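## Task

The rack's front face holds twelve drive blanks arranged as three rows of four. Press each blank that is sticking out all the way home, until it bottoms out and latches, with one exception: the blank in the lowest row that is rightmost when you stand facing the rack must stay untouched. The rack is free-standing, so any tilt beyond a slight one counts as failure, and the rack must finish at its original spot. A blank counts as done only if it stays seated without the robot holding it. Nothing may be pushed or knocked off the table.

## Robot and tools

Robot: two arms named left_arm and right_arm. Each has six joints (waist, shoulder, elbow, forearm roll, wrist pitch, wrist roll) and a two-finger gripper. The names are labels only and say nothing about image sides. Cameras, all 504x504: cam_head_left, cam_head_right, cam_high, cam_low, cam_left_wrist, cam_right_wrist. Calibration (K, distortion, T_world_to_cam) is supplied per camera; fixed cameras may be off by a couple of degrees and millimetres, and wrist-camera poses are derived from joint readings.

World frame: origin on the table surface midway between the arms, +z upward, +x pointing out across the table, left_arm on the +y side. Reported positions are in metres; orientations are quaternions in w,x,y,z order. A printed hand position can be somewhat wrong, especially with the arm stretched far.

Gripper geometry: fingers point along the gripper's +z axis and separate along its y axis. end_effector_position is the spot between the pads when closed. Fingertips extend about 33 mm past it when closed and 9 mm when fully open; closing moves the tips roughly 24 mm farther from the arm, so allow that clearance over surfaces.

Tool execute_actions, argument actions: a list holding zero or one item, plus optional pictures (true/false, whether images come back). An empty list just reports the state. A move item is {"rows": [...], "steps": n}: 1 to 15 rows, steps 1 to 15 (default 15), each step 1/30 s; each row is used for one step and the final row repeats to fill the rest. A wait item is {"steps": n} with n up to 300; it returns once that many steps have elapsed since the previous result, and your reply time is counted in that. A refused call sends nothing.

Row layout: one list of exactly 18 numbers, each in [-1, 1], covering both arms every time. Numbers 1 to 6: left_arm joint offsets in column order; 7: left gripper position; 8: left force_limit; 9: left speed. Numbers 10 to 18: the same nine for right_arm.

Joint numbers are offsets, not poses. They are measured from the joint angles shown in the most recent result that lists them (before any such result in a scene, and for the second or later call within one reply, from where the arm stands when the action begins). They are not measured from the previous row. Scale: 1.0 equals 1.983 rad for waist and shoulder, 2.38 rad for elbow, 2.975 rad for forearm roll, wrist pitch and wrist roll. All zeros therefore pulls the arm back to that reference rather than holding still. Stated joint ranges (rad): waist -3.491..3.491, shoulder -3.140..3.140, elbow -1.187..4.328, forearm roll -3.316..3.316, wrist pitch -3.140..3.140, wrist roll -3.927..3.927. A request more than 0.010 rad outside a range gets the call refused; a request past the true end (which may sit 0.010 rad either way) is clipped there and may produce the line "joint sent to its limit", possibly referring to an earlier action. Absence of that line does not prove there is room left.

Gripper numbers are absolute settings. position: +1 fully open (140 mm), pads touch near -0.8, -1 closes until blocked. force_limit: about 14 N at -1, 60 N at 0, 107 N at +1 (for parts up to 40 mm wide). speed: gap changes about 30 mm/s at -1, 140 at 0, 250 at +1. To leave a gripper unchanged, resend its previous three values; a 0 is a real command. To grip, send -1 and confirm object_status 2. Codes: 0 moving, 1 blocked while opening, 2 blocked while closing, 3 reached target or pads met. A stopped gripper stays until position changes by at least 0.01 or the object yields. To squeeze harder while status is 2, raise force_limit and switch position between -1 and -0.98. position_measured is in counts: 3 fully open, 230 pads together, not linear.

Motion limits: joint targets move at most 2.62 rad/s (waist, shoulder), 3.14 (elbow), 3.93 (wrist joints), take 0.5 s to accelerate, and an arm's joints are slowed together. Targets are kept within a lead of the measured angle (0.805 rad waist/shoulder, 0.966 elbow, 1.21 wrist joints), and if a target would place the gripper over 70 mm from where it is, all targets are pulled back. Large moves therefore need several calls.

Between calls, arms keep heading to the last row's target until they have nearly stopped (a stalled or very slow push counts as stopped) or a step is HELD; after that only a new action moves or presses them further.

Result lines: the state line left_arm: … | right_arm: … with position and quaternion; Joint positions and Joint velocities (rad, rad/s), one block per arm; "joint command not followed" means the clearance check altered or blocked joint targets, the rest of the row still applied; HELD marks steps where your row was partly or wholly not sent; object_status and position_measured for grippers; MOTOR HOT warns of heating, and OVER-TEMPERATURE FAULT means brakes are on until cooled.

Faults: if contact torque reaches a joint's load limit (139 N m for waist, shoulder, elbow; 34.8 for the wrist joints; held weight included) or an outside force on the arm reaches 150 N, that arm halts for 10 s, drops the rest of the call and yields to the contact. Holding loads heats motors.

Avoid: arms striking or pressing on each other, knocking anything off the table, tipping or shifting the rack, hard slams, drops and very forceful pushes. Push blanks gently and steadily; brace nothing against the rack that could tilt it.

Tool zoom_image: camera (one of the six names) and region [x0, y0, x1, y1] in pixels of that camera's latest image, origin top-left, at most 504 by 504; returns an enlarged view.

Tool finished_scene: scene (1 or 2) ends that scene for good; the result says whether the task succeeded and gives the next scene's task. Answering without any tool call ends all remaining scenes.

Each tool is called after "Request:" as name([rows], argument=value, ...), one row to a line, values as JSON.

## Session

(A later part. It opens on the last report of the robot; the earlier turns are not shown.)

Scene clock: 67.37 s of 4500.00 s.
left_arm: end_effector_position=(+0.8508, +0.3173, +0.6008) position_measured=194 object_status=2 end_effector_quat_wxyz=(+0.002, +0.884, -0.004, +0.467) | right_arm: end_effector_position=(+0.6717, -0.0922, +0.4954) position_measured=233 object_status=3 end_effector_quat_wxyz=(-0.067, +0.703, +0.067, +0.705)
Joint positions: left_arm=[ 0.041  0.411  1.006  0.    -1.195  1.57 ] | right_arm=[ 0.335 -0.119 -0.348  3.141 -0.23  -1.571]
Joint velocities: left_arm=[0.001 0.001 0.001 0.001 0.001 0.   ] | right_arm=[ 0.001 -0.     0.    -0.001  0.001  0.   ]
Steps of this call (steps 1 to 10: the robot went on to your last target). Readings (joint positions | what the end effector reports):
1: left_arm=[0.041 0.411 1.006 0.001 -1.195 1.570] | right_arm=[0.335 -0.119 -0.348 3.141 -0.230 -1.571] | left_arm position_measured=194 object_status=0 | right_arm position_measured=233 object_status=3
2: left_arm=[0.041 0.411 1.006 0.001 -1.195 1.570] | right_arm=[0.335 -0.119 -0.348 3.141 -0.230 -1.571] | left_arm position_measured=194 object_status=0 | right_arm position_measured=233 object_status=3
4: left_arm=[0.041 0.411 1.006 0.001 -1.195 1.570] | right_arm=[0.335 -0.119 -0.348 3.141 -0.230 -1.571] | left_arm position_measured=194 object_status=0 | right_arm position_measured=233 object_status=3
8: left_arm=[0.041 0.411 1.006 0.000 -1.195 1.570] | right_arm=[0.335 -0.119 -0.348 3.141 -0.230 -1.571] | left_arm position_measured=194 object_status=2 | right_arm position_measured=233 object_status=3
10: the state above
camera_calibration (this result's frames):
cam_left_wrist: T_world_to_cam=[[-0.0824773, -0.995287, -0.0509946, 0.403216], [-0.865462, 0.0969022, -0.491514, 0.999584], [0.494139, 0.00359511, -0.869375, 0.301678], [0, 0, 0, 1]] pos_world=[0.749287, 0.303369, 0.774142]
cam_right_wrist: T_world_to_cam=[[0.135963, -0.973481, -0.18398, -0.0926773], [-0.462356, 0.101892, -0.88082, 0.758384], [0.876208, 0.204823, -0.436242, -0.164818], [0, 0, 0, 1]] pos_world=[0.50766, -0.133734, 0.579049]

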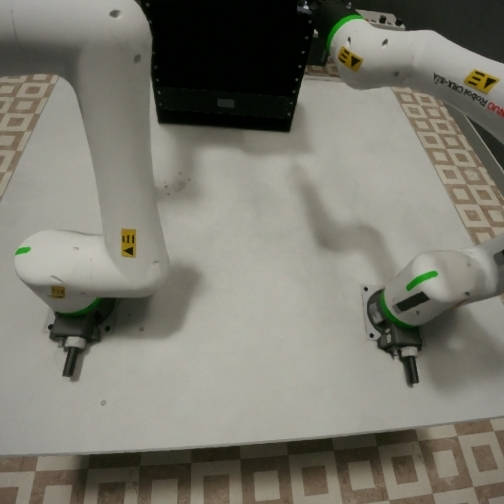

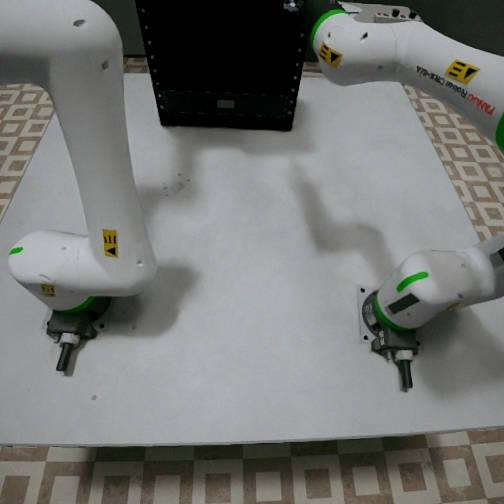

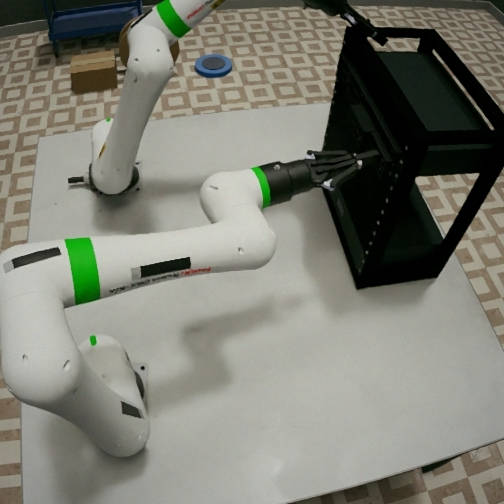

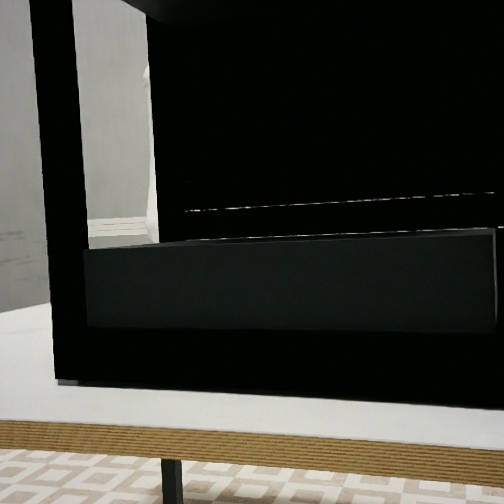

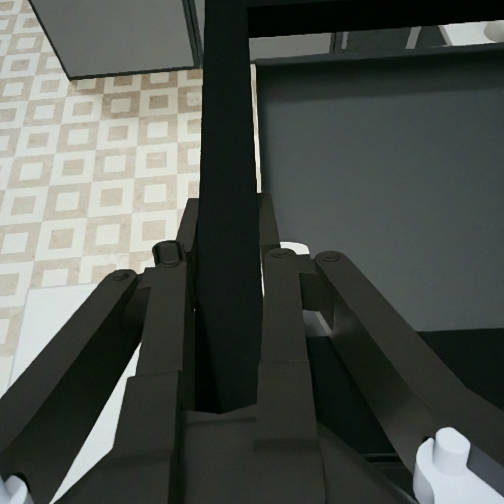

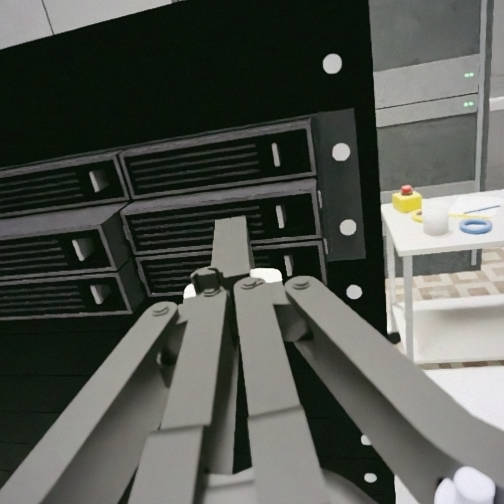

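Request:
execute_actions([
  {"rows":[[0,0,0,0,0,0,-1,1,0,0,-0.009,0,0,0.006,0,-1,0,0]]},
], pictures=false)

Request:
execute_actions([
  {"rows":[[0,0,0,0,0,0,-1,1,0,0,0.004,0.003,0,0,0,-1,0,0],[0,0,0,0,0,0,-1,1,0,0,0.004,0.003,0,0,0,-1,0,0],[0,0,0,0,0,0,-1,1,0,0,0.004,0.003,0,0,0,-1,0,0],[0,0,0,0,0,0,-1,1,0,0,0.007,0.0055,0,0,0,-1,0,0],[0,0,0,0,0,0,-1,1,0,0,0.008,0.006,0,0,0,-1,0,0],[0,0,0,0,0,0,-1,1,0,0,0.01,0.0075,0,0,0,-1,0,0],[0,0,0,0,0,0,-1,1,0,0,0.012,0.009,0,0,0,-1,0,0],[0,0,0,0,0,0,-1,1,0,0,0.014,0.011,0,0,0,-1,0,0]]},
])

Request:
zoom_image(camera="cam_high", region=[330,90,430,190])

Scene clock: 74.73 s of 4500.00 s.
left_arm: end_effector_position=(+0.8507, +0.3172, +0.6009) position_measured=194 object_status=2 end_effector_quat_wxyz=(+0.002, +0.884, -0.004, +0.467) | right_arm: end_effector_position=(+0.6663, -0.0933, +0.5019) position_measured=233 object_status=3 end_effector_quat_wxyz=(-0.067, +0.703, +0.067, +0.705)
Joint positions: left_arm=[ 0.041  0.411  1.006  0.    -1.195  1.57 ] | right_arm=[ 0.335 -0.137 -0.348  3.141 -0.213 -1.571]
Joint velocities: left_arm=[ 0.001 -0.001 -0.    -0.    -0.001 -0.   ] | right_arm=[-0.     0.    -0.     0.001 -0.001 -0.   ]
Steps of this call (steps 1 to 15: the robot went on to your last target; steps 16 to 90: nothing new was sent; then 3.87 s passed at rest; steps 91 to 105: all 15 steps of this action). Readings (joint positions | what the end effector reports):
91: left_arm=[0.040 0.411 1.006 0.000 -1.195 1.570] | right_arm=[0.335 -0.119 -0.348 3.141 -0.230 -1.571] | left_arm position_measured=194 object_status=2 | right_arm position_measured=233 object_status=3
92: left_arm=[0.040 0.411 1.006 0.000 -1.195 1.570] | right_arm=[0.335 -0.121 -0.348 3.141 -0.228 -1.571] | left_arm position_measured=194 object_status=2 | right_arm position_measured=233 object_status=3
94: left_arm=[0.040 0.411 1.006 0.000 -1.195 1.570] | right_arm=[0.335 -0.134 -0.348 3.141 -0.216 -1.571] | left_arm position_measured=194 object_status=2 | right_arm position_measured=233 object_status=3
98: left_arm=[0.040 0.411 1.006 0.000 -1.195 1.570] | right_arm=[0.335 -0.137 -0.348 3.141 -0.213 -1.571] | left_arm position_measured=194 object_status=2 | right_arm position_measured=233 object_status=3
105: the state above

Scene clock: 75.23 s of 4500.00 s.
left_arm: end_effector_position=(+0.8507, +0.3172, +0.6009) position_measured=194 object_status=2 end_effector_quat_wxyz=(+0.002, +0.884, -0.004, +0.467) | right_arm: end_effector_position=(+0.6772, -0.0911, +0.5019) position_measured=233 object_status=3 end_effector_quat_wxyz=(-0.067, +0.704, +0.067, +0.704)
Joint positions: left_arm=[ 0.041  0.411  1.006  0.    -1.195  1.57 ] | right_arm=[ 0.335 -0.11  -0.322  3.141 -0.213 -1.571]
Joint velocities: left_arm=[ 0.001 -0.    -0.     0.     0.001  0.   ] | right_arm=[ 0.001  0.001  0.001  0.001 -0.     0.   ]
Steps of this call (steps 1 to 15: all 15 steps of this action). Readings (joint positions | what the end effector reports):
1: left_arm=[0.041 0.411 1.006 0.000 -1.195 1.570] | right_arm=[0.335 -0.137 -0.348 3.141 -0.213 -1.571] | left_arm position_measured=194 object_status=2 | right_arm position_measured=233 object_status=3
2: left_arm=[0.041 0.411 1.006 0.000 -1.195 1.570] | right_arm=[0.335 -0.136 -0.347 3.141 -0.213 -1.571] | left_arm position_measured=194 object_status=2 | right_arm position_measured=233 object_status=3
4: left_arm=[0.041 0.411 1.006 0.000 -1.195 1.570] | right_arm=[0.335 -0.130 -0.342 3.141 -0.213 -1.571] | left_arm position_measured=194 object_status=2 | right_arm position_measured=233 object_status=3
8: left_arm=[0.041 0.411 1.006 0.000 -1.195 1.570] | right_arm=[0.335 -0.118 -0.331 3.141 -0.213 -1.571] | left_arm position_measured=194 object_status=2 | right_arm position_measured=233 object_status=3
15: the state above
camera_calibration (this result's frames):
cam_left_wrist: T_world_to_cam=[[-0.0825669, -0.995281, -0.050982, 0.403209], [-0.865415, 0.0969741, -0.491582, 0.999565], [0.494206, 0.00353212, -0.869338, 0.301693], [0, 0, 0, 1]] pos_world=[0.749232, 0.303309, 0.774198]
cam_right_wrist: T_world_to_cam=[[0.135579, -0.973506, -0.184131, -0.0908654], [-0.463989, 0.10182, -0.87997, 0.767277], [0.875404, 0.20474, -0.437891, -0.16557], [0, 0, 0, 1]] pos_world=[0.513268, -0.132683, 0.585948]

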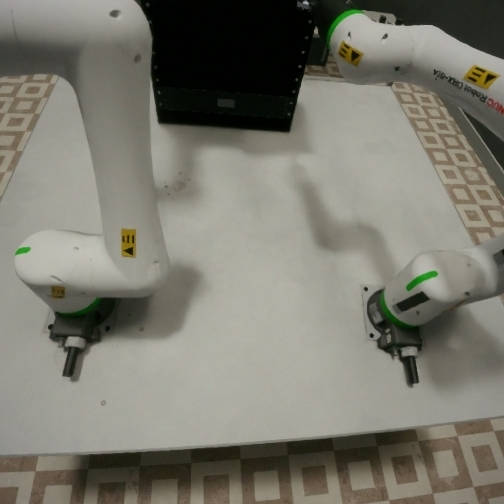

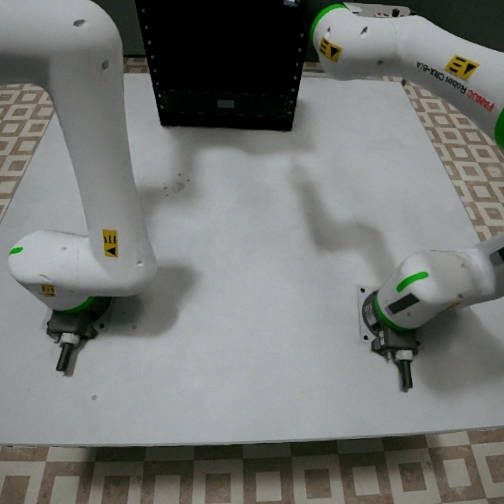

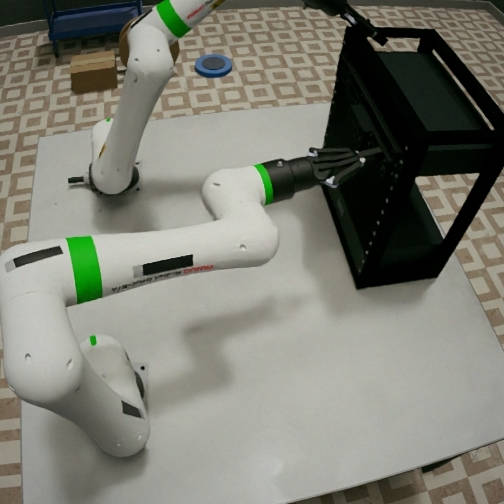

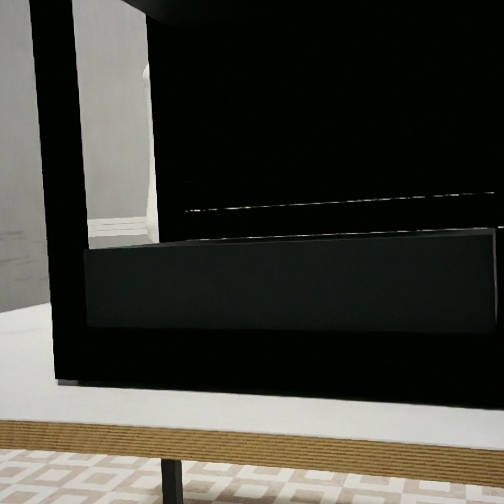

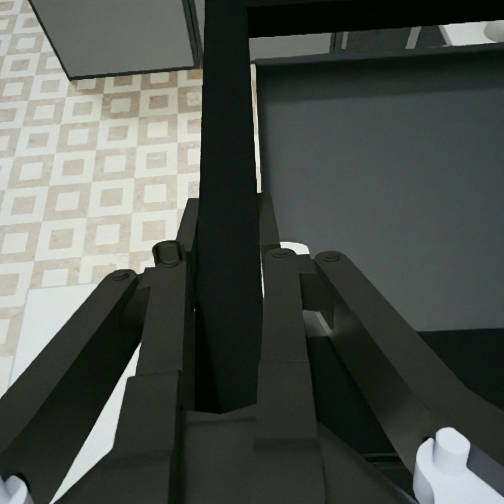

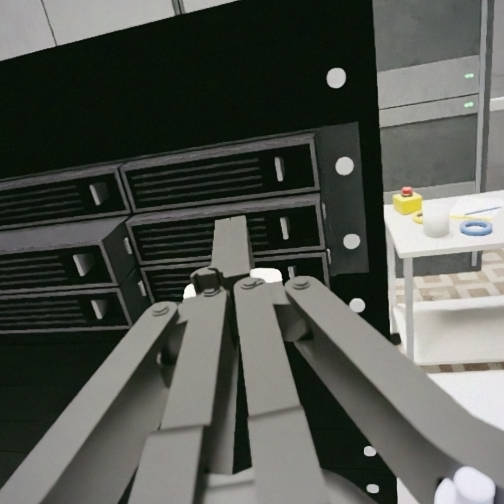

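Region (330, 90, 430, 190) of cam_high's 504x504 image, scaled by 5.040, with more detail than that image has.

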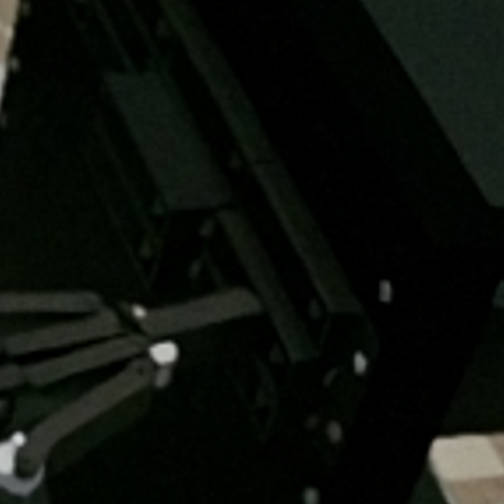

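Request:
execute_actions([
  {"rows":[[0,0,0,0,0,0,-1,1,0,0,-0.015,-0.012,0,0,0,-1,0,0]],"steps":8},
], pictures=false)

Request:
execute_actions([
  {"rows":[[0,0,0,0,0,0,-1,1,0,0,0,0,0,0,0.528,-1,0,0]]},
], pictures=false)

Request:
execute_actions([
  {"steps":18},
])

Scene clock: 84.17 s of 4500.00 s.
left_arm: end_effector_position=(+0.8507, +0.3172, +0.6009) position_measured=194 object_status=2 end_effector_quat_wxyz=(+0.002, +0.884, -0.004, +0.467) | right_arm: end_effector_position=(+0.6655, -0.0934, +0.5016) position_measured=233 object_status=3 end_effector_quat_wxyz=(-0.067, +0.703, +0.067, +0.704)
Joint positions: left_arm=[ 0.041  0.411  1.006  0.    -1.195  1.57 ] | right_arm=[ 0.335 -0.139 -0.35   3.141 -0.213 -1.571]
Joint velocities: left_arm=[-0.    -0.    -0.     0.    -0.002  0.   ] | right_arm=[-0.001 -0.001 -0.003 -0.     0.003  0.   ]
Steps of this call (steps 1 to 15: the robot went on to your last target; steps 16 to 90: nothing new was sent; then 5.67 s passed at rest; steps 91 to 98: all 8 steps of this action). Readings (joint positions | what the end effector reports):
91: left_arm=[0.041 0.411 1.006 0.000 -1.195 1.570] | right_arm=[0.335 -0.110 -0.322 3.141 -0.213 -1.571] | left_arm position_measured=194 object_status=2 | right_arm position_measured=233 object_status=3
92: left_arm=[0.041 0.411 1.006 0.000 -1.195 1.570] | right_arm=[0.335 -0.111 -0.323 3.141 -0.213 -1.571] | left_arm position_measured=194 object_status=2 | right_arm position_measured=233 object_status=3
94: left_arm=[0.041 0.411 1.006 0.000 -1.195 1.570] | right_arm=[0.335 -0.129 -0.340 3.141 -0.213 -1.571] | left_arm position_measured=194 object_status=2 | right_arm position_measured=233 object_status=3
98: the state above

Scene clock: 84.67 s of 4500.00 s.
left_arm: end_effector_position=(+0.8507, +0.3172, +0.6009) position_measured=194 object_status=2 end_effector_quat_wxyz=(+0.002, +0.884, -0.004, +0.467) | right_arm: end_effector_position=(+0.6654, -0.0934, +0.5014) position_measured=233 object_status=3 end_effector_quat_wxyz=(+0.221, +0.617, +0.344, +0.672)
Joint positions: left_arm=[ 0.041  0.411  1.006  0.    -1.195  1.57 ] | right_arm=[ 0.335 -0.139 -0.351  3.141 -0.213 -0.744]
Joint velocities: left_arm=[-0.  0. -0.  0. -0.  0.] | right_arm=[ 0.001  0.001  0.     0.001 -0.     3.333]
Steps of this call (steps 1 to 15: all 15 steps of this action). Readings (joint positions | what the end effector reports):
1: left_arm=[0.041 0.411 1.006 0.000 -1.195 1.570] | right_arm=[0.335 -0.139 -0.350 3.141 -0.213 -1.571] | left_arm position_measured=194 object_status=2 | right_arm position_measured=233 object_status=3
2: left_arm=[0.041 0.411 1.006 0.000 -1.195 1.570] | right_arm=[0.335 -0.139 -0.350 3.141 -0.213 -1.569] | left_arm position_measured=194 object_status=2 | right_arm position_measured=233 object_status=3
4: left_arm=[0.041 0.411 1.006 0.000 -1.195 1.570] | right_arm=[0.335 -0.139 -0.351 3.141 -0.213 -1.537] | left_arm position_measured=194 object_status=2 | right_arm position_measured=233 object_status=3
8: left_arm=[0.041 0.411 1.006 0.000 -1.195 1.570] | right_arm=[0.335 -0.139 -0.351 3.141 -0.213 -1.369] | left_arm position_measured=194 object_status=2 | right_arm position_measured=233 object_status=3
15: the state above

Scene clock: 85.27 s of 4500.00 s.
left_arm: end_effector_position=(+0.8507, +0.3172, +0.6009) position_measured=194 object_status=2 end_effector_quat_wxyz=(+0.002, +0.884, -0.004, +0.467) | right_arm: end_effector_position=(+0.6655, -0.0934, +0.5015) position_measured=233 object_status=3 end_effector_quat_wxyz=(+0.450, +0.450, +0.545, +0.546)
Joint positions: left_arm=[ 0.041  0.411  1.006  0.    -1.195  1.57 ] | right_arm=[ 0.335 -0.139 -0.35   3.141 -0.213 -0.   ]
Joint velocities: left_arm=[-0.     0.     0.002  0.    -0.001  0.   ] | right_arm=[-0.001  0.001  0.001  0.001  0.     0.   ]
Steps of this call (steps 1 to 18: the robot went on to your last target). Readings (joint positions | what the end effector reports):
1: left_arm=[0.041 0.411 1.006 0.000 -1.195 1.570] | right_arm=[0.335 -0.139 -0.351 3.141 -0.213 -0.635] | left_arm position_measured=194 object_status=2 | right_arm position_measured=233 object_status=3
2: left_arm=[0.041 0.411 1.006 0.000 -1.195 1.570] | right_arm=[0.335 -0.139 -0.351 3.141 -0.213 -0.535] | left_arm position_measured=194 object_status=2 | right_arm position_measured=233 object_status=3
4: left_arm=[0.041 0.411 1.006 0.000 -1.195 1.570] | right_arm=[0.335 -0.139 -0.351 3.141 -0.213 -0.359] | left_arm position_measured=194 object_status=2 | right_arm position_measured=233 object_status=3
8: left_arm=[0.041 0.411 1.006 0.000 -1.195 1.570] | right_arm=[0.335 -0.139 -0.351 3.141 -0.213 -0.113] | left_arm position_measured=194 object_status=2 | right_arm position_measured=233 object_status=3
18: the state above
camera_calibration (this result's frames):
cam_left_wrist: T_world_to_cam=[[-0.0825659, -0.995281, -0.0509834, 0.403209], [-0.865405, 0.096974, -0.491599, 0.999568], [0.494223, 0.003532, -0.869328, 0.301691], [0, 0, 0, 1]] pos_world=[0.74922, 0.303309, 0.774212]
cam_right_wrist: T_world_to_cam=[[-0.0166589, -0.190764, 0.981495, -0.501722], [-0.261873, -0.946532, -0.188413, 0.182443], [0.964958, -0.260166, -0.0341877, -0.460537], [0, 0, 0, 1]] pos_world=[0.483818, -0.0428385, 0.511067]

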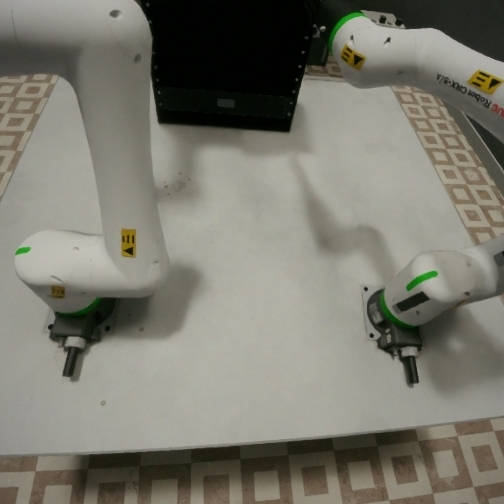

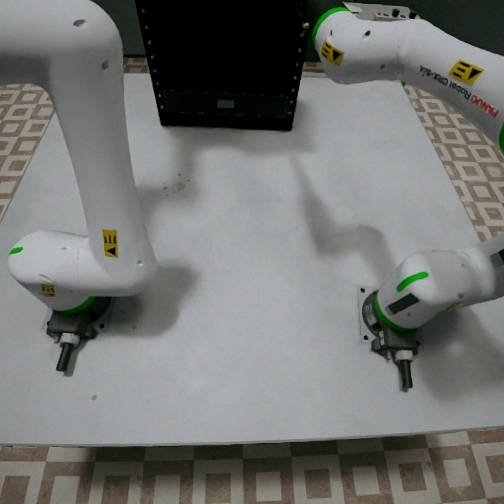

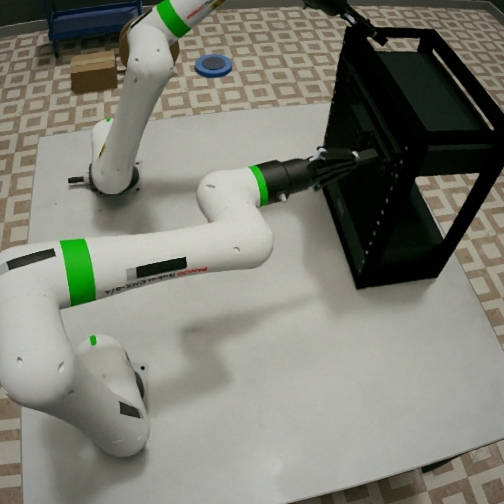

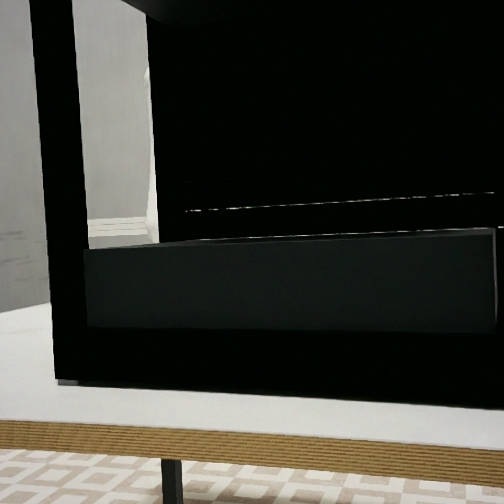

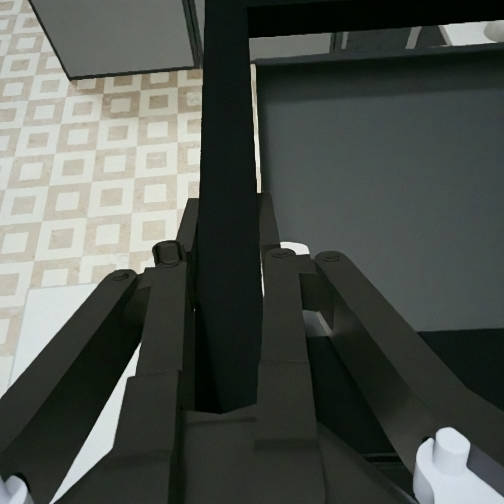

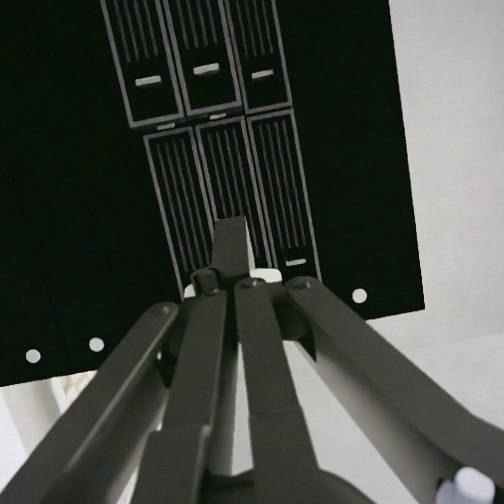

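Request:
execute_actions([
  {"rows":[[0,0,0,0,0,0,-1,1,0,0,0.011,0.013,0,0.003,0,-1,0,0]],"steps":10},
], pictures=false)

Request:
execute_actions([
  {"rows":[[0,0,0,0,0,0,-1,1,0,0,0.013,0.01,0,-0.0008,0,-1,0,0]]},
])

Request:
zoom_image(camera="cam_high", region=[330,90,430,190])

Scene clock: 90.70 s of 4500.00 s.
left_arm: end_effector_position=(+0.8507, +0.3172, +0.6009) position_measured=194 object_status=2 end_effector_quat_wxyz=(+0.002, +0.884, -0.004, +0.467) | right_arm: end_effector_position=(+0.6750, -0.0916, +0.5066) position_measured=233 object_status=3 end_effector_quat_wxyz=(+0.450, +0.450, +0.545, +0.546)
Joint positions: left_arm=[ 0.041  0.411  1.006  0.    -1.195  1.57 ] | right_arm=[ 0.335 -0.117 -0.32   3.141 -0.204 -0.   ]
Joint velocities: left_arm=[-0.  0. -0.  0.  0.  0.] | right_arm=[0.    0.001 0.001 0.001 0.001 0.   ]
Steps of this call (steps 1 to 15: the robot went on to your last target; steps 16 to 90: nothing new was sent; then 2.10 s passed at rest; steps 91 to 100: all 10 steps of this action). Readings (joint positions | what the end effector reports):
91: left_arm=[0.041 0.411 1.006 0.000 -1.195 1.570] | right_arm=[0.335 -0.139 -0.350 3.141 -0.213 -0.000] | left_arm position_measured=194 object_status=2 | right_arm position_measured=233 object_status=3
92: left_arm=[0.041 0.411 1.006 0.000 -1.195 1.570] | right_arm=[0.335 -0.137 -0.348 3.141 -0.212 -0.000] | left_arm position_measured=194 object_status=2 | right_arm position_measured=233 object_status=3
94: left_arm=[0.041 0.411 1.006 0.000 -1.195 1.570] | right_arm=[0.335 -0.123 -0.328 3.141 -0.207 -0.000] | left_arm position_measured=194 object_status=2 | right_arm position_measured=233 object_status=3
98: left_arm=[0.041 0.411 1.006 0.000 -1.195 1.570] | right_arm=[0.335 -0.117 -0.320 3.141 -0.204 -0.000] | left_arm position_measured=194 object_status=2 | right_arm position_measured=233 object_status=3
100: the state above

Scene clock: 91.20 s of 4500.00 s.
left_arm: end_effector_position=(+0.8507, +0.3172, +0.6009) position_measured=194 object_status=2 end_effector_quat_wxyz=(+0.002, +0.884, -0.004, +0.467) | right_arm: end_effector_position=(+0.6851, -0.0896, +0.5070) position_measured=233 object_status=3 end_effector_quat_wxyz=(+0.451, +0.450, +0.544, +0.546)
Joint positions: left_arm=[ 0.041  0.411  1.006  0.    -1.195  1.57 ] | right_arm=[ 0.335 -0.092 -0.296  3.141 -0.206 -0.   ]
Joint velocities: left_arm=[ 0.001  0.    -0.002 -0.     0.    -0.   ] | right_arm=[ 0.001  0.     0.     0.     0.    -0.   ]
Steps of this call (steps 1 to 15: all 15 steps of this action). Readings (joint positions | what the end effector reports):
1: left_arm=[0.041 0.411 1.006 0.000 -1.195 1.570] | right_arm=[0.335 -0.117 -0.319 3.141 -0.204 -0.000] | left_arm position_measured=194 object_status=2 | right_arm position_measured=233 object_status=3
2: left_arm=[0.041 0.411 1.006 0.000 -1.195 1.570] | right_arm=[0.335 -0.115 -0.317 3.141 -0.204 -0.000] | left_arm position_measured=194 object_status=2 | right_arm position_measured=233 object_status=3
4: left_arm=[0.041 0.411 1.006 0.000 -1.195 1.570] | right_arm=[0.335 -0.099 -0.302 3.141 -0.205 -0.000] | left_arm position_measured=194 object_status=2 | right_arm position_measured=233 object_status=3
8: left_arm=[0.041 0.411 1.006 0.000 -1.195 1.570] | right_arm=[0.335 -0.092 -0.296 3.141 -0.206 -0.000] | left_arm position_measured=194 object_status=2 | right_arm position_measured=233 object_status=3
15: the state above
camera_calibration (this result's frames):
cam_left_wrist: T_world_to_cam=[[-0.0825657, -0.995281, -0.0509834, 0.403209], [-0.865405, 0.0969739, -0.491599, 0.999568], [0.494223, 0.0035321, -0.869328, 0.301691], [0, 0, 0, 1]] pos_world=[0.74922, 0.303309, 0.774212]
cam_right_wrist: T_world_to_cam=[[-0.0172088, -0.190856, 0.981467, -0.505625], [-0.261763, -0.946516, -0.188649, 0.192236], [0.964979, -0.260158, -0.0336705, -0.478586], [0, 0, 0, 1]] pos_world=[0.503445, -0.0390555, 0.516406]

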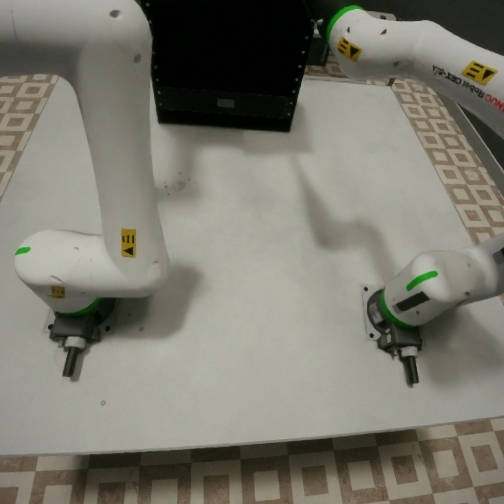

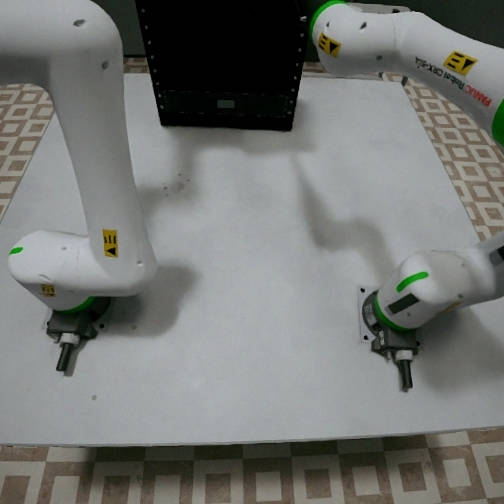

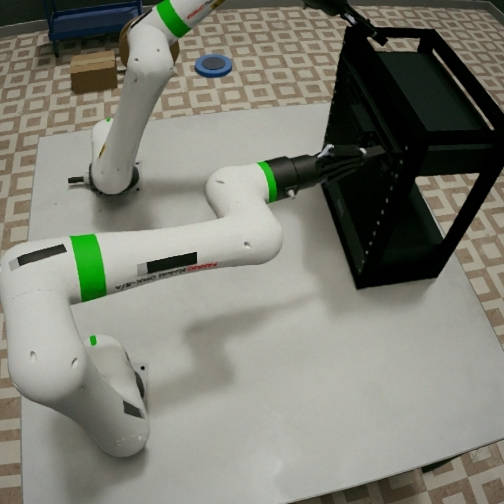

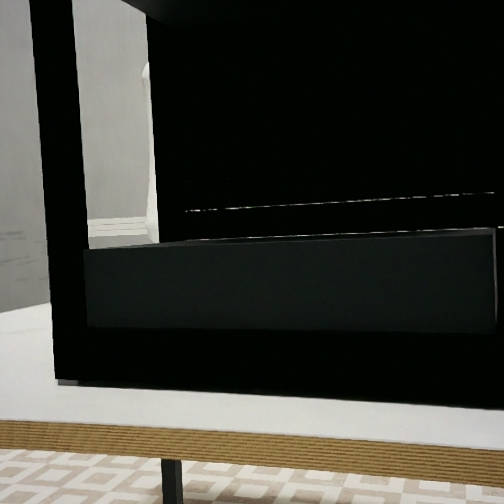

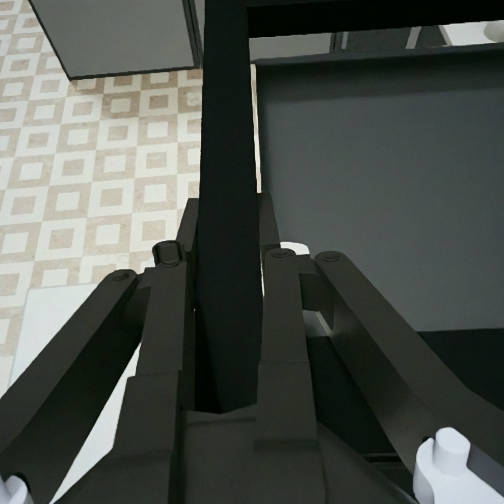

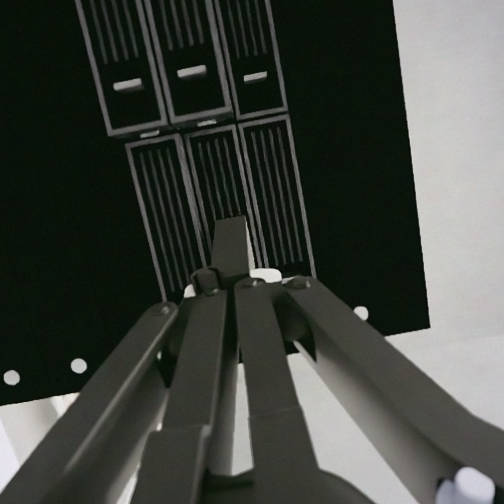

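Region (330, 90, 430, 190) of cam_high's 504x504 image, scaled by 5.040, with more detail than that image has.

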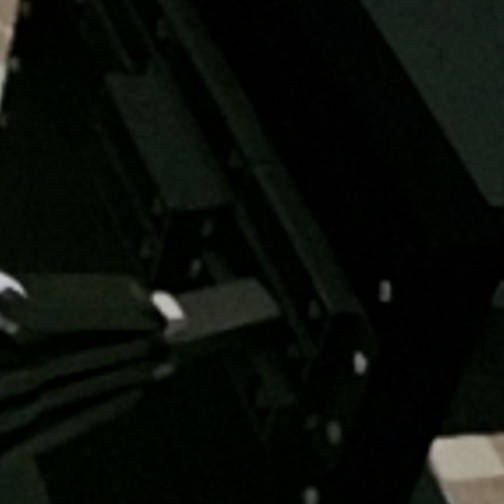

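Request:
execute_actions([
  {"rows":[[0,0,0,0,0,0,-1,1,0,0,0.0083,0.0058,0,-0.0009,0,-1,0,0]]},
])

Request:
zoom_image(camera="cam_high", region=[330,90,430,190])

Scene clock: 94.83 s of 4500.00 s.
left_arm: end_effector_position=(+0.8508, +0.3172, +0.6008) position_measured=194 object_status=2 end_effector_quat_wxyz=(+0.002, +0.884, -0.004, +0.467) | right_arm: end_effector_position=(+0.6915, -0.0884, +0.5065) position_measured=233 object_status=3 end_effector_quat_wxyz=(+0.451, +0.450, +0.544, +0.546)
Joint positions: left_arm=[ 0.041  0.411  1.006  0.    -1.195  1.57 ] | right_arm=[ 0.335 -0.075 -0.282  3.141 -0.209 -0.   ]
Joint velocities: left_arm=[-0.001 -0.     0.001 -0.    -0.    -0.   ] | right_arm=[-0.  0.  0. -0. -0. -0.]
Steps of this call (steps 1 to 15: the robot went on to your last target; steps 16 to 90: nothing new was sent; then 0.13 s passed at rest; steps 91 to 105: all 15 steps of this action). Readings (joint positions | what the end effector reports):
91: left_arm=[0.041 0.411 1.006 0.000 -1.195 1.570] | right_arm=[0.335 -0.092 -0.296 3.141 -0.206 -0.000] | left_arm position_measured=194 object_status=2 | right_arm position_measured=233 object_status=3
92: left_arm=[0.041 0.411 1.006 0.000 -1.195 1.570] | right_arm=[0.335 -0.089 -0.294 3.141 -0.206 -0.000] | left_arm position_measured=194 object_status=2 | right_arm position_measured=233 object_status=3
94: left_arm=[0.041 0.411 1.006 0.000 -1.194 1.570] | right_arm=[0.335 -0.078 -0.284 3.141 -0.209 -0.000] | left_arm position_measured=194 object_status=2 | right_arm position_measured=233 object_status=3
98: left_arm=[0.041 0.411 1.006 0.000 -1.195 1.570] | right_arm=[0.335 -0.075 -0.282 3.141 -0.209 -0.000] | left_arm position_measured=194 object_status=2 | right_arm position_measured=233 object_status=3
105: the state above
camera_calibration (this result's frames):
cam_left_wrist: T_world_to_cam=[[-0.0825361, -0.99528, -0.051044, 0.403254], [-0.865449, 0.0969777, -0.491522, 0.999574], [0.494152, 0.00360765, -0.869368, 0.301617], [0, 0, 0, 1]] pos_world=[0.749318, 0.303326, 0.774113]
cam_right_wrist: T_world_to_cam=[[-0.0173195, -0.190876, 0.981461, -0.504709], [-0.261743, -0.946511, -0.188698, 0.194977], [0.964982, -0.260159, -0.0335676, -0.484477], [0, 0, 0, 1]] pos_world=[0.509804, -0.0378304, 0.515882]

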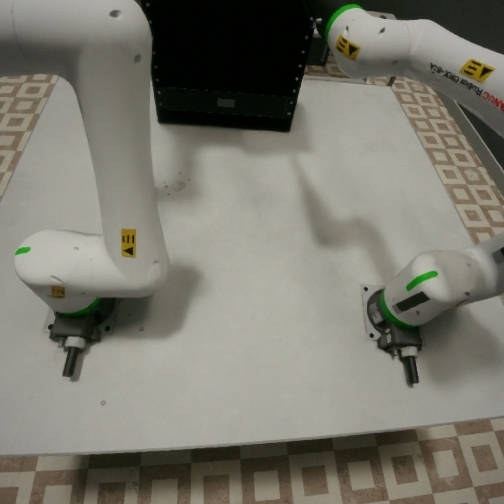

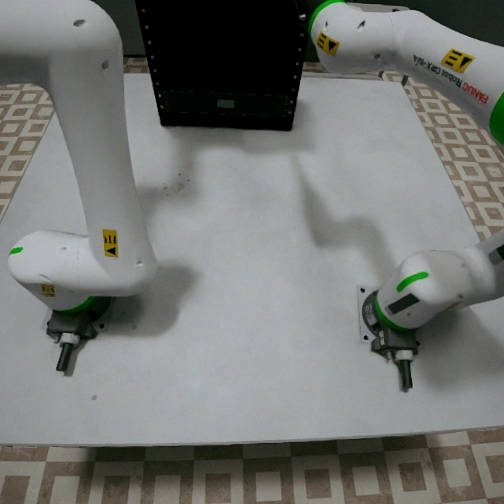

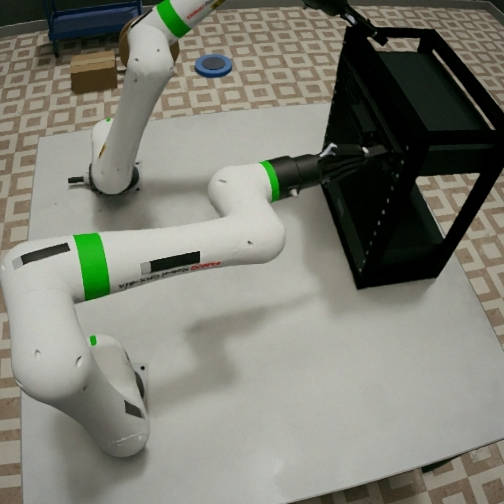

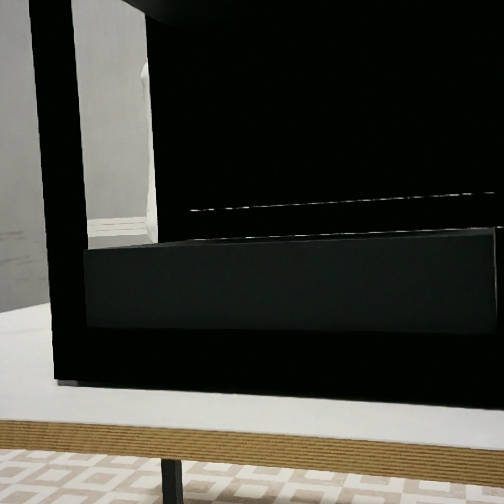

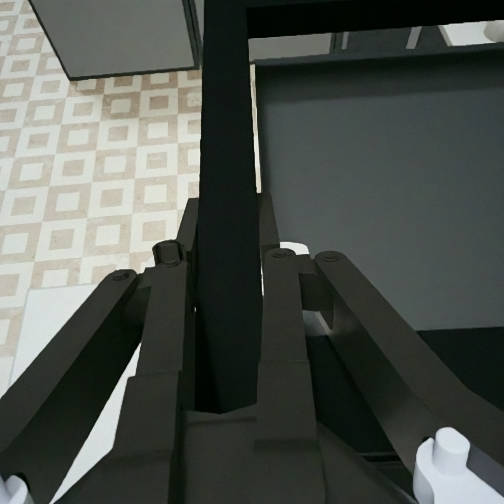

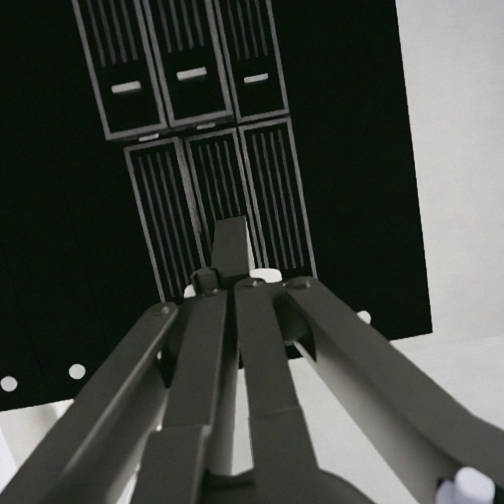

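Region (330, 90, 430, 190) of cam_high's 504x504 image, scaled by 5.040, with more detail than that image has.

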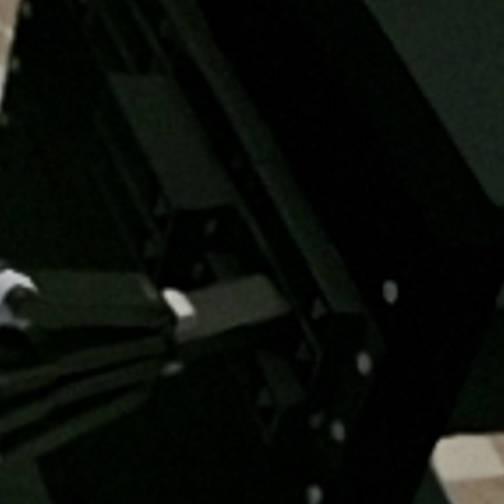

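Request:
execute_actions([
  {"rows":[[0,0,0,0,0,0,-1,1,0,0,-0.025,-0.019,0,0.0015,0,-1,0,0]],"steps":10},
], pictures=false)

Request:
execute_actions([
  {"rows":[[0,0,0,0,0,0,-1,1,0,0,0.009,-0.0225,0,-0.024,0,-0.25,0,0]]},
])

Request:
zoom_image(camera="cam_high", region=[330,90,430,190])

Scene clock: 100.53 s of 4500.00 s.
left_arm: end_effector_position=(+0.8506, +0.3171, +0.6011) position_measured=194 object_status=2 end_effector_quat_wxyz=(+0.002, +0.884, -0.004, +0.467) | right_arm: end_effector_position=(+0.6721, -0.0921, +0.5062) position_measured=233 object_status=3 end_effector_quat_wxyz=(+0.451, +0.450, +0.544, +0.546)
Joint positions: left_arm=[ 0.04   0.411  1.006  0.    -1.195  1.57 ] | right_arm=[ 0.335 -0.125 -0.327  3.141 -0.205 -0.   ]
Joint velocities: left_arm=[-0.001  0.001  0.001  0.     0.002  0.   ] | right_arm=[-0.    -0.002 -0.002 -0.001 -0.     0.   ]
Steps of this call (steps 1 to 15: the robot went on to your last target; steps 16 to 90: nothing new was sent; then 2.37 s passed at rest; steps 91 to 100: all 10 steps of this action). Readings (joint positions | what the end effector reports):
91: left_arm=[0.041 0.411 1.006 0.000 -1.195 1.570] | right_arm=[0.335 -0.075 -0.282 3.141 -0.209 -0.000] | left_arm position_measured=194 object_status=2 | right_arm position_measured=233 object_status=3
92: left_arm=[0.041 0.411 1.006 0.000 -1.195 1.570] | right_arm=[0.335 -0.077 -0.283 3.141 -0.209 -0.000] | left_arm position_measured=194 object_status=2 | right_arm position_measured=233 object_status=3
94: left_arm=[0.040 0.410 1.006 0.001 -1.197 1.570] | right_arm=[0.335 -0.097 -0.302 3.141 -0.207 -0.000] | left_arm position_measured=194 object_status=2 | right_arm position_measured=233 object_status=3
98: left_arm=[0.040 0.411 1.006 0.001 -1.195 1.570] | right_arm=[0.335 -0.124 -0.327 3.141 -0.205 -0.000] | left_arm position_measured=194 object_status=2 | right_arm position_measured=233 object_status=3
100: the state above

Scene clock: 101.03 s of 4500.00 s.
left_arm: end_effector_position=(+0.8506, +0.3171, +0.6010) position_measured=194 object_status=2 end_effector_quat_wxyz=(+0.002, +0.884, -0.004, +0.467) | right_arm: end_effector_position=(+0.6721, -0.0921, +0.4773) position_measured=160 object_status=0 end_effector_quat_wxyz=(+0.451, +0.450, +0.544, +0.546)
Joint positions: left_arm=[ 0.04   0.411  1.006  0.    -1.195  1.57 ] | right_arm=[ 0.335 -0.107 -0.38   3.141 -0.276 -0.   ]
Joint velocities: left_arm=[ 0.001 -0.    -0.001  0.     0.001 -0.   ] | right_arm=[ 0.    -0.    -0.     0.     0.001  0.   ]
Steps of this call (steps 1 to 15: all 15 steps of this action). Readings (joint positions | what the end effector reports):
1: left_arm=[0.040 0.411 1.006 0.000 -1.195 1.570] | right_arm=[0.335 -0.125 -0.327 3.141 -0.205 -0.000] | left_arm position_measured=194 object_status=2 | right_arm position_measured=233 object_status=0
2: left_arm=[0.040 0.411 1.006 0.000 -1.195 1.570] | right_arm=[0.335 -0.124 -0.329 3.141 -0.208 -0.000] | left_arm position_measured=194 object_status=2 | right_arm position_measured=233 object_status=0
4: left_arm=[0.040 0.411 1.006 0.000 -1.195 1.570] | right_arm=[0.335 -0.116 -0.352 3.141 -0.239 -0.000] | left_arm position_measured=194 object_status=2 | right_arm position_measured=216 object_status=0
8: left_arm=[0.040 0.411 1.006 0.000 -1.195 1.570] | right_arm=[0.335 -0.107 -0.380 3.141 -0.276 -0.000] | left_arm position_measured=194 object_status=2 | right_arm position_measured=185 object_status=0
15: the state above
camera_calibration (this result's frames):
cam_left_wrist: T_world_to_cam=[[-0.0826223, -0.995278, -0.0509388, 0.40315], [-0.865339, 0.0970015, -0.491711, 0.999557], [0.49433, 0.00345305, -0.869267, 0.301738], [0, 0, 0, 1]] pos_world=[0.749107, 0.303246, 0.774319]
cam_right_wrist: T_world_to_cam=[[-0.0172733, -0.190851, 0.981467, -0.477181], [-0.26181, -0.946501, -0.188659, 0.180883], [0.964965, -0.260217, -0.0336174, -0.467718], [0, 0, 0, 1]] pos_world=[0.490446, -0.0415728, 0.486739]

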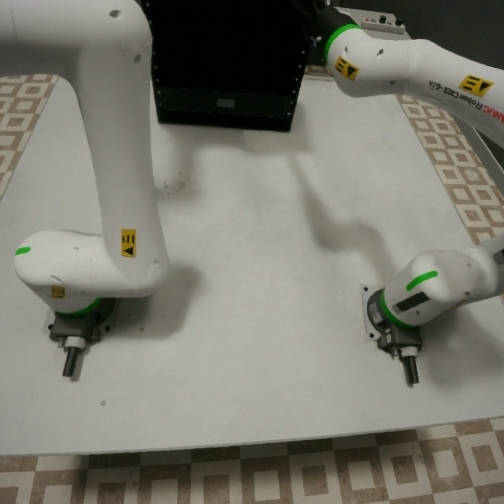

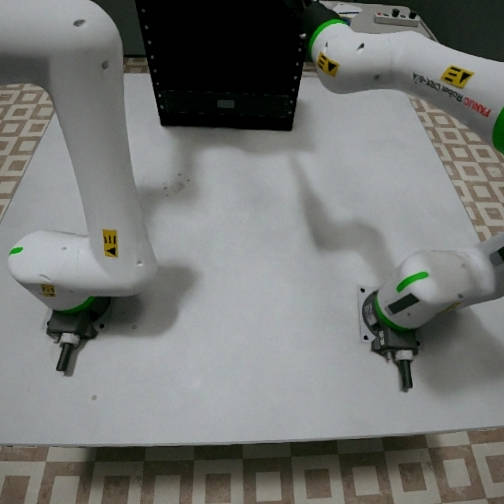

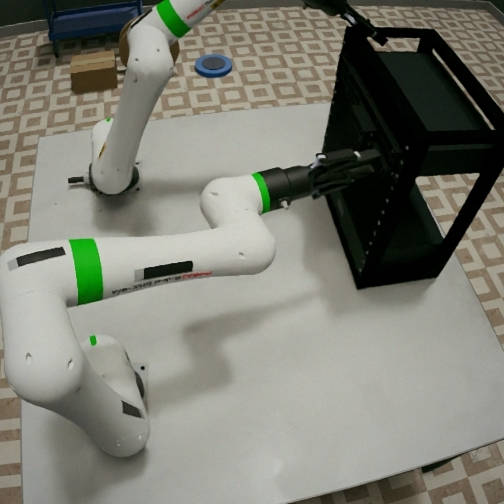

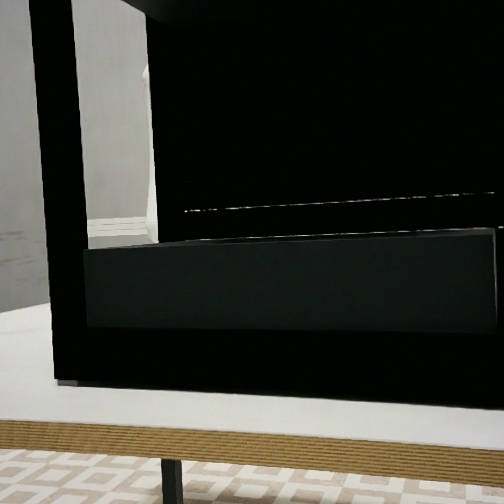

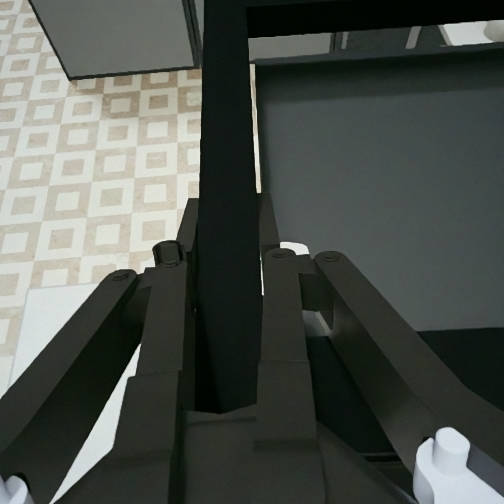

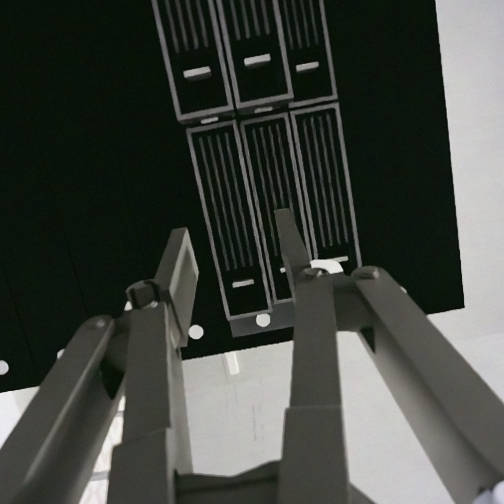

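Region (330, 90, 430, 190) of cam_high's 504x504 image, scaled by 5.040, with more detail than that image has.

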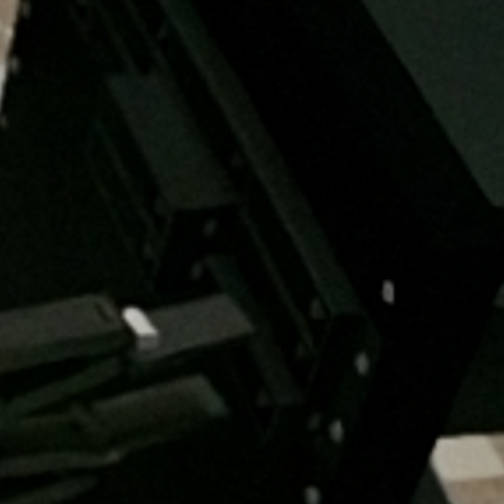

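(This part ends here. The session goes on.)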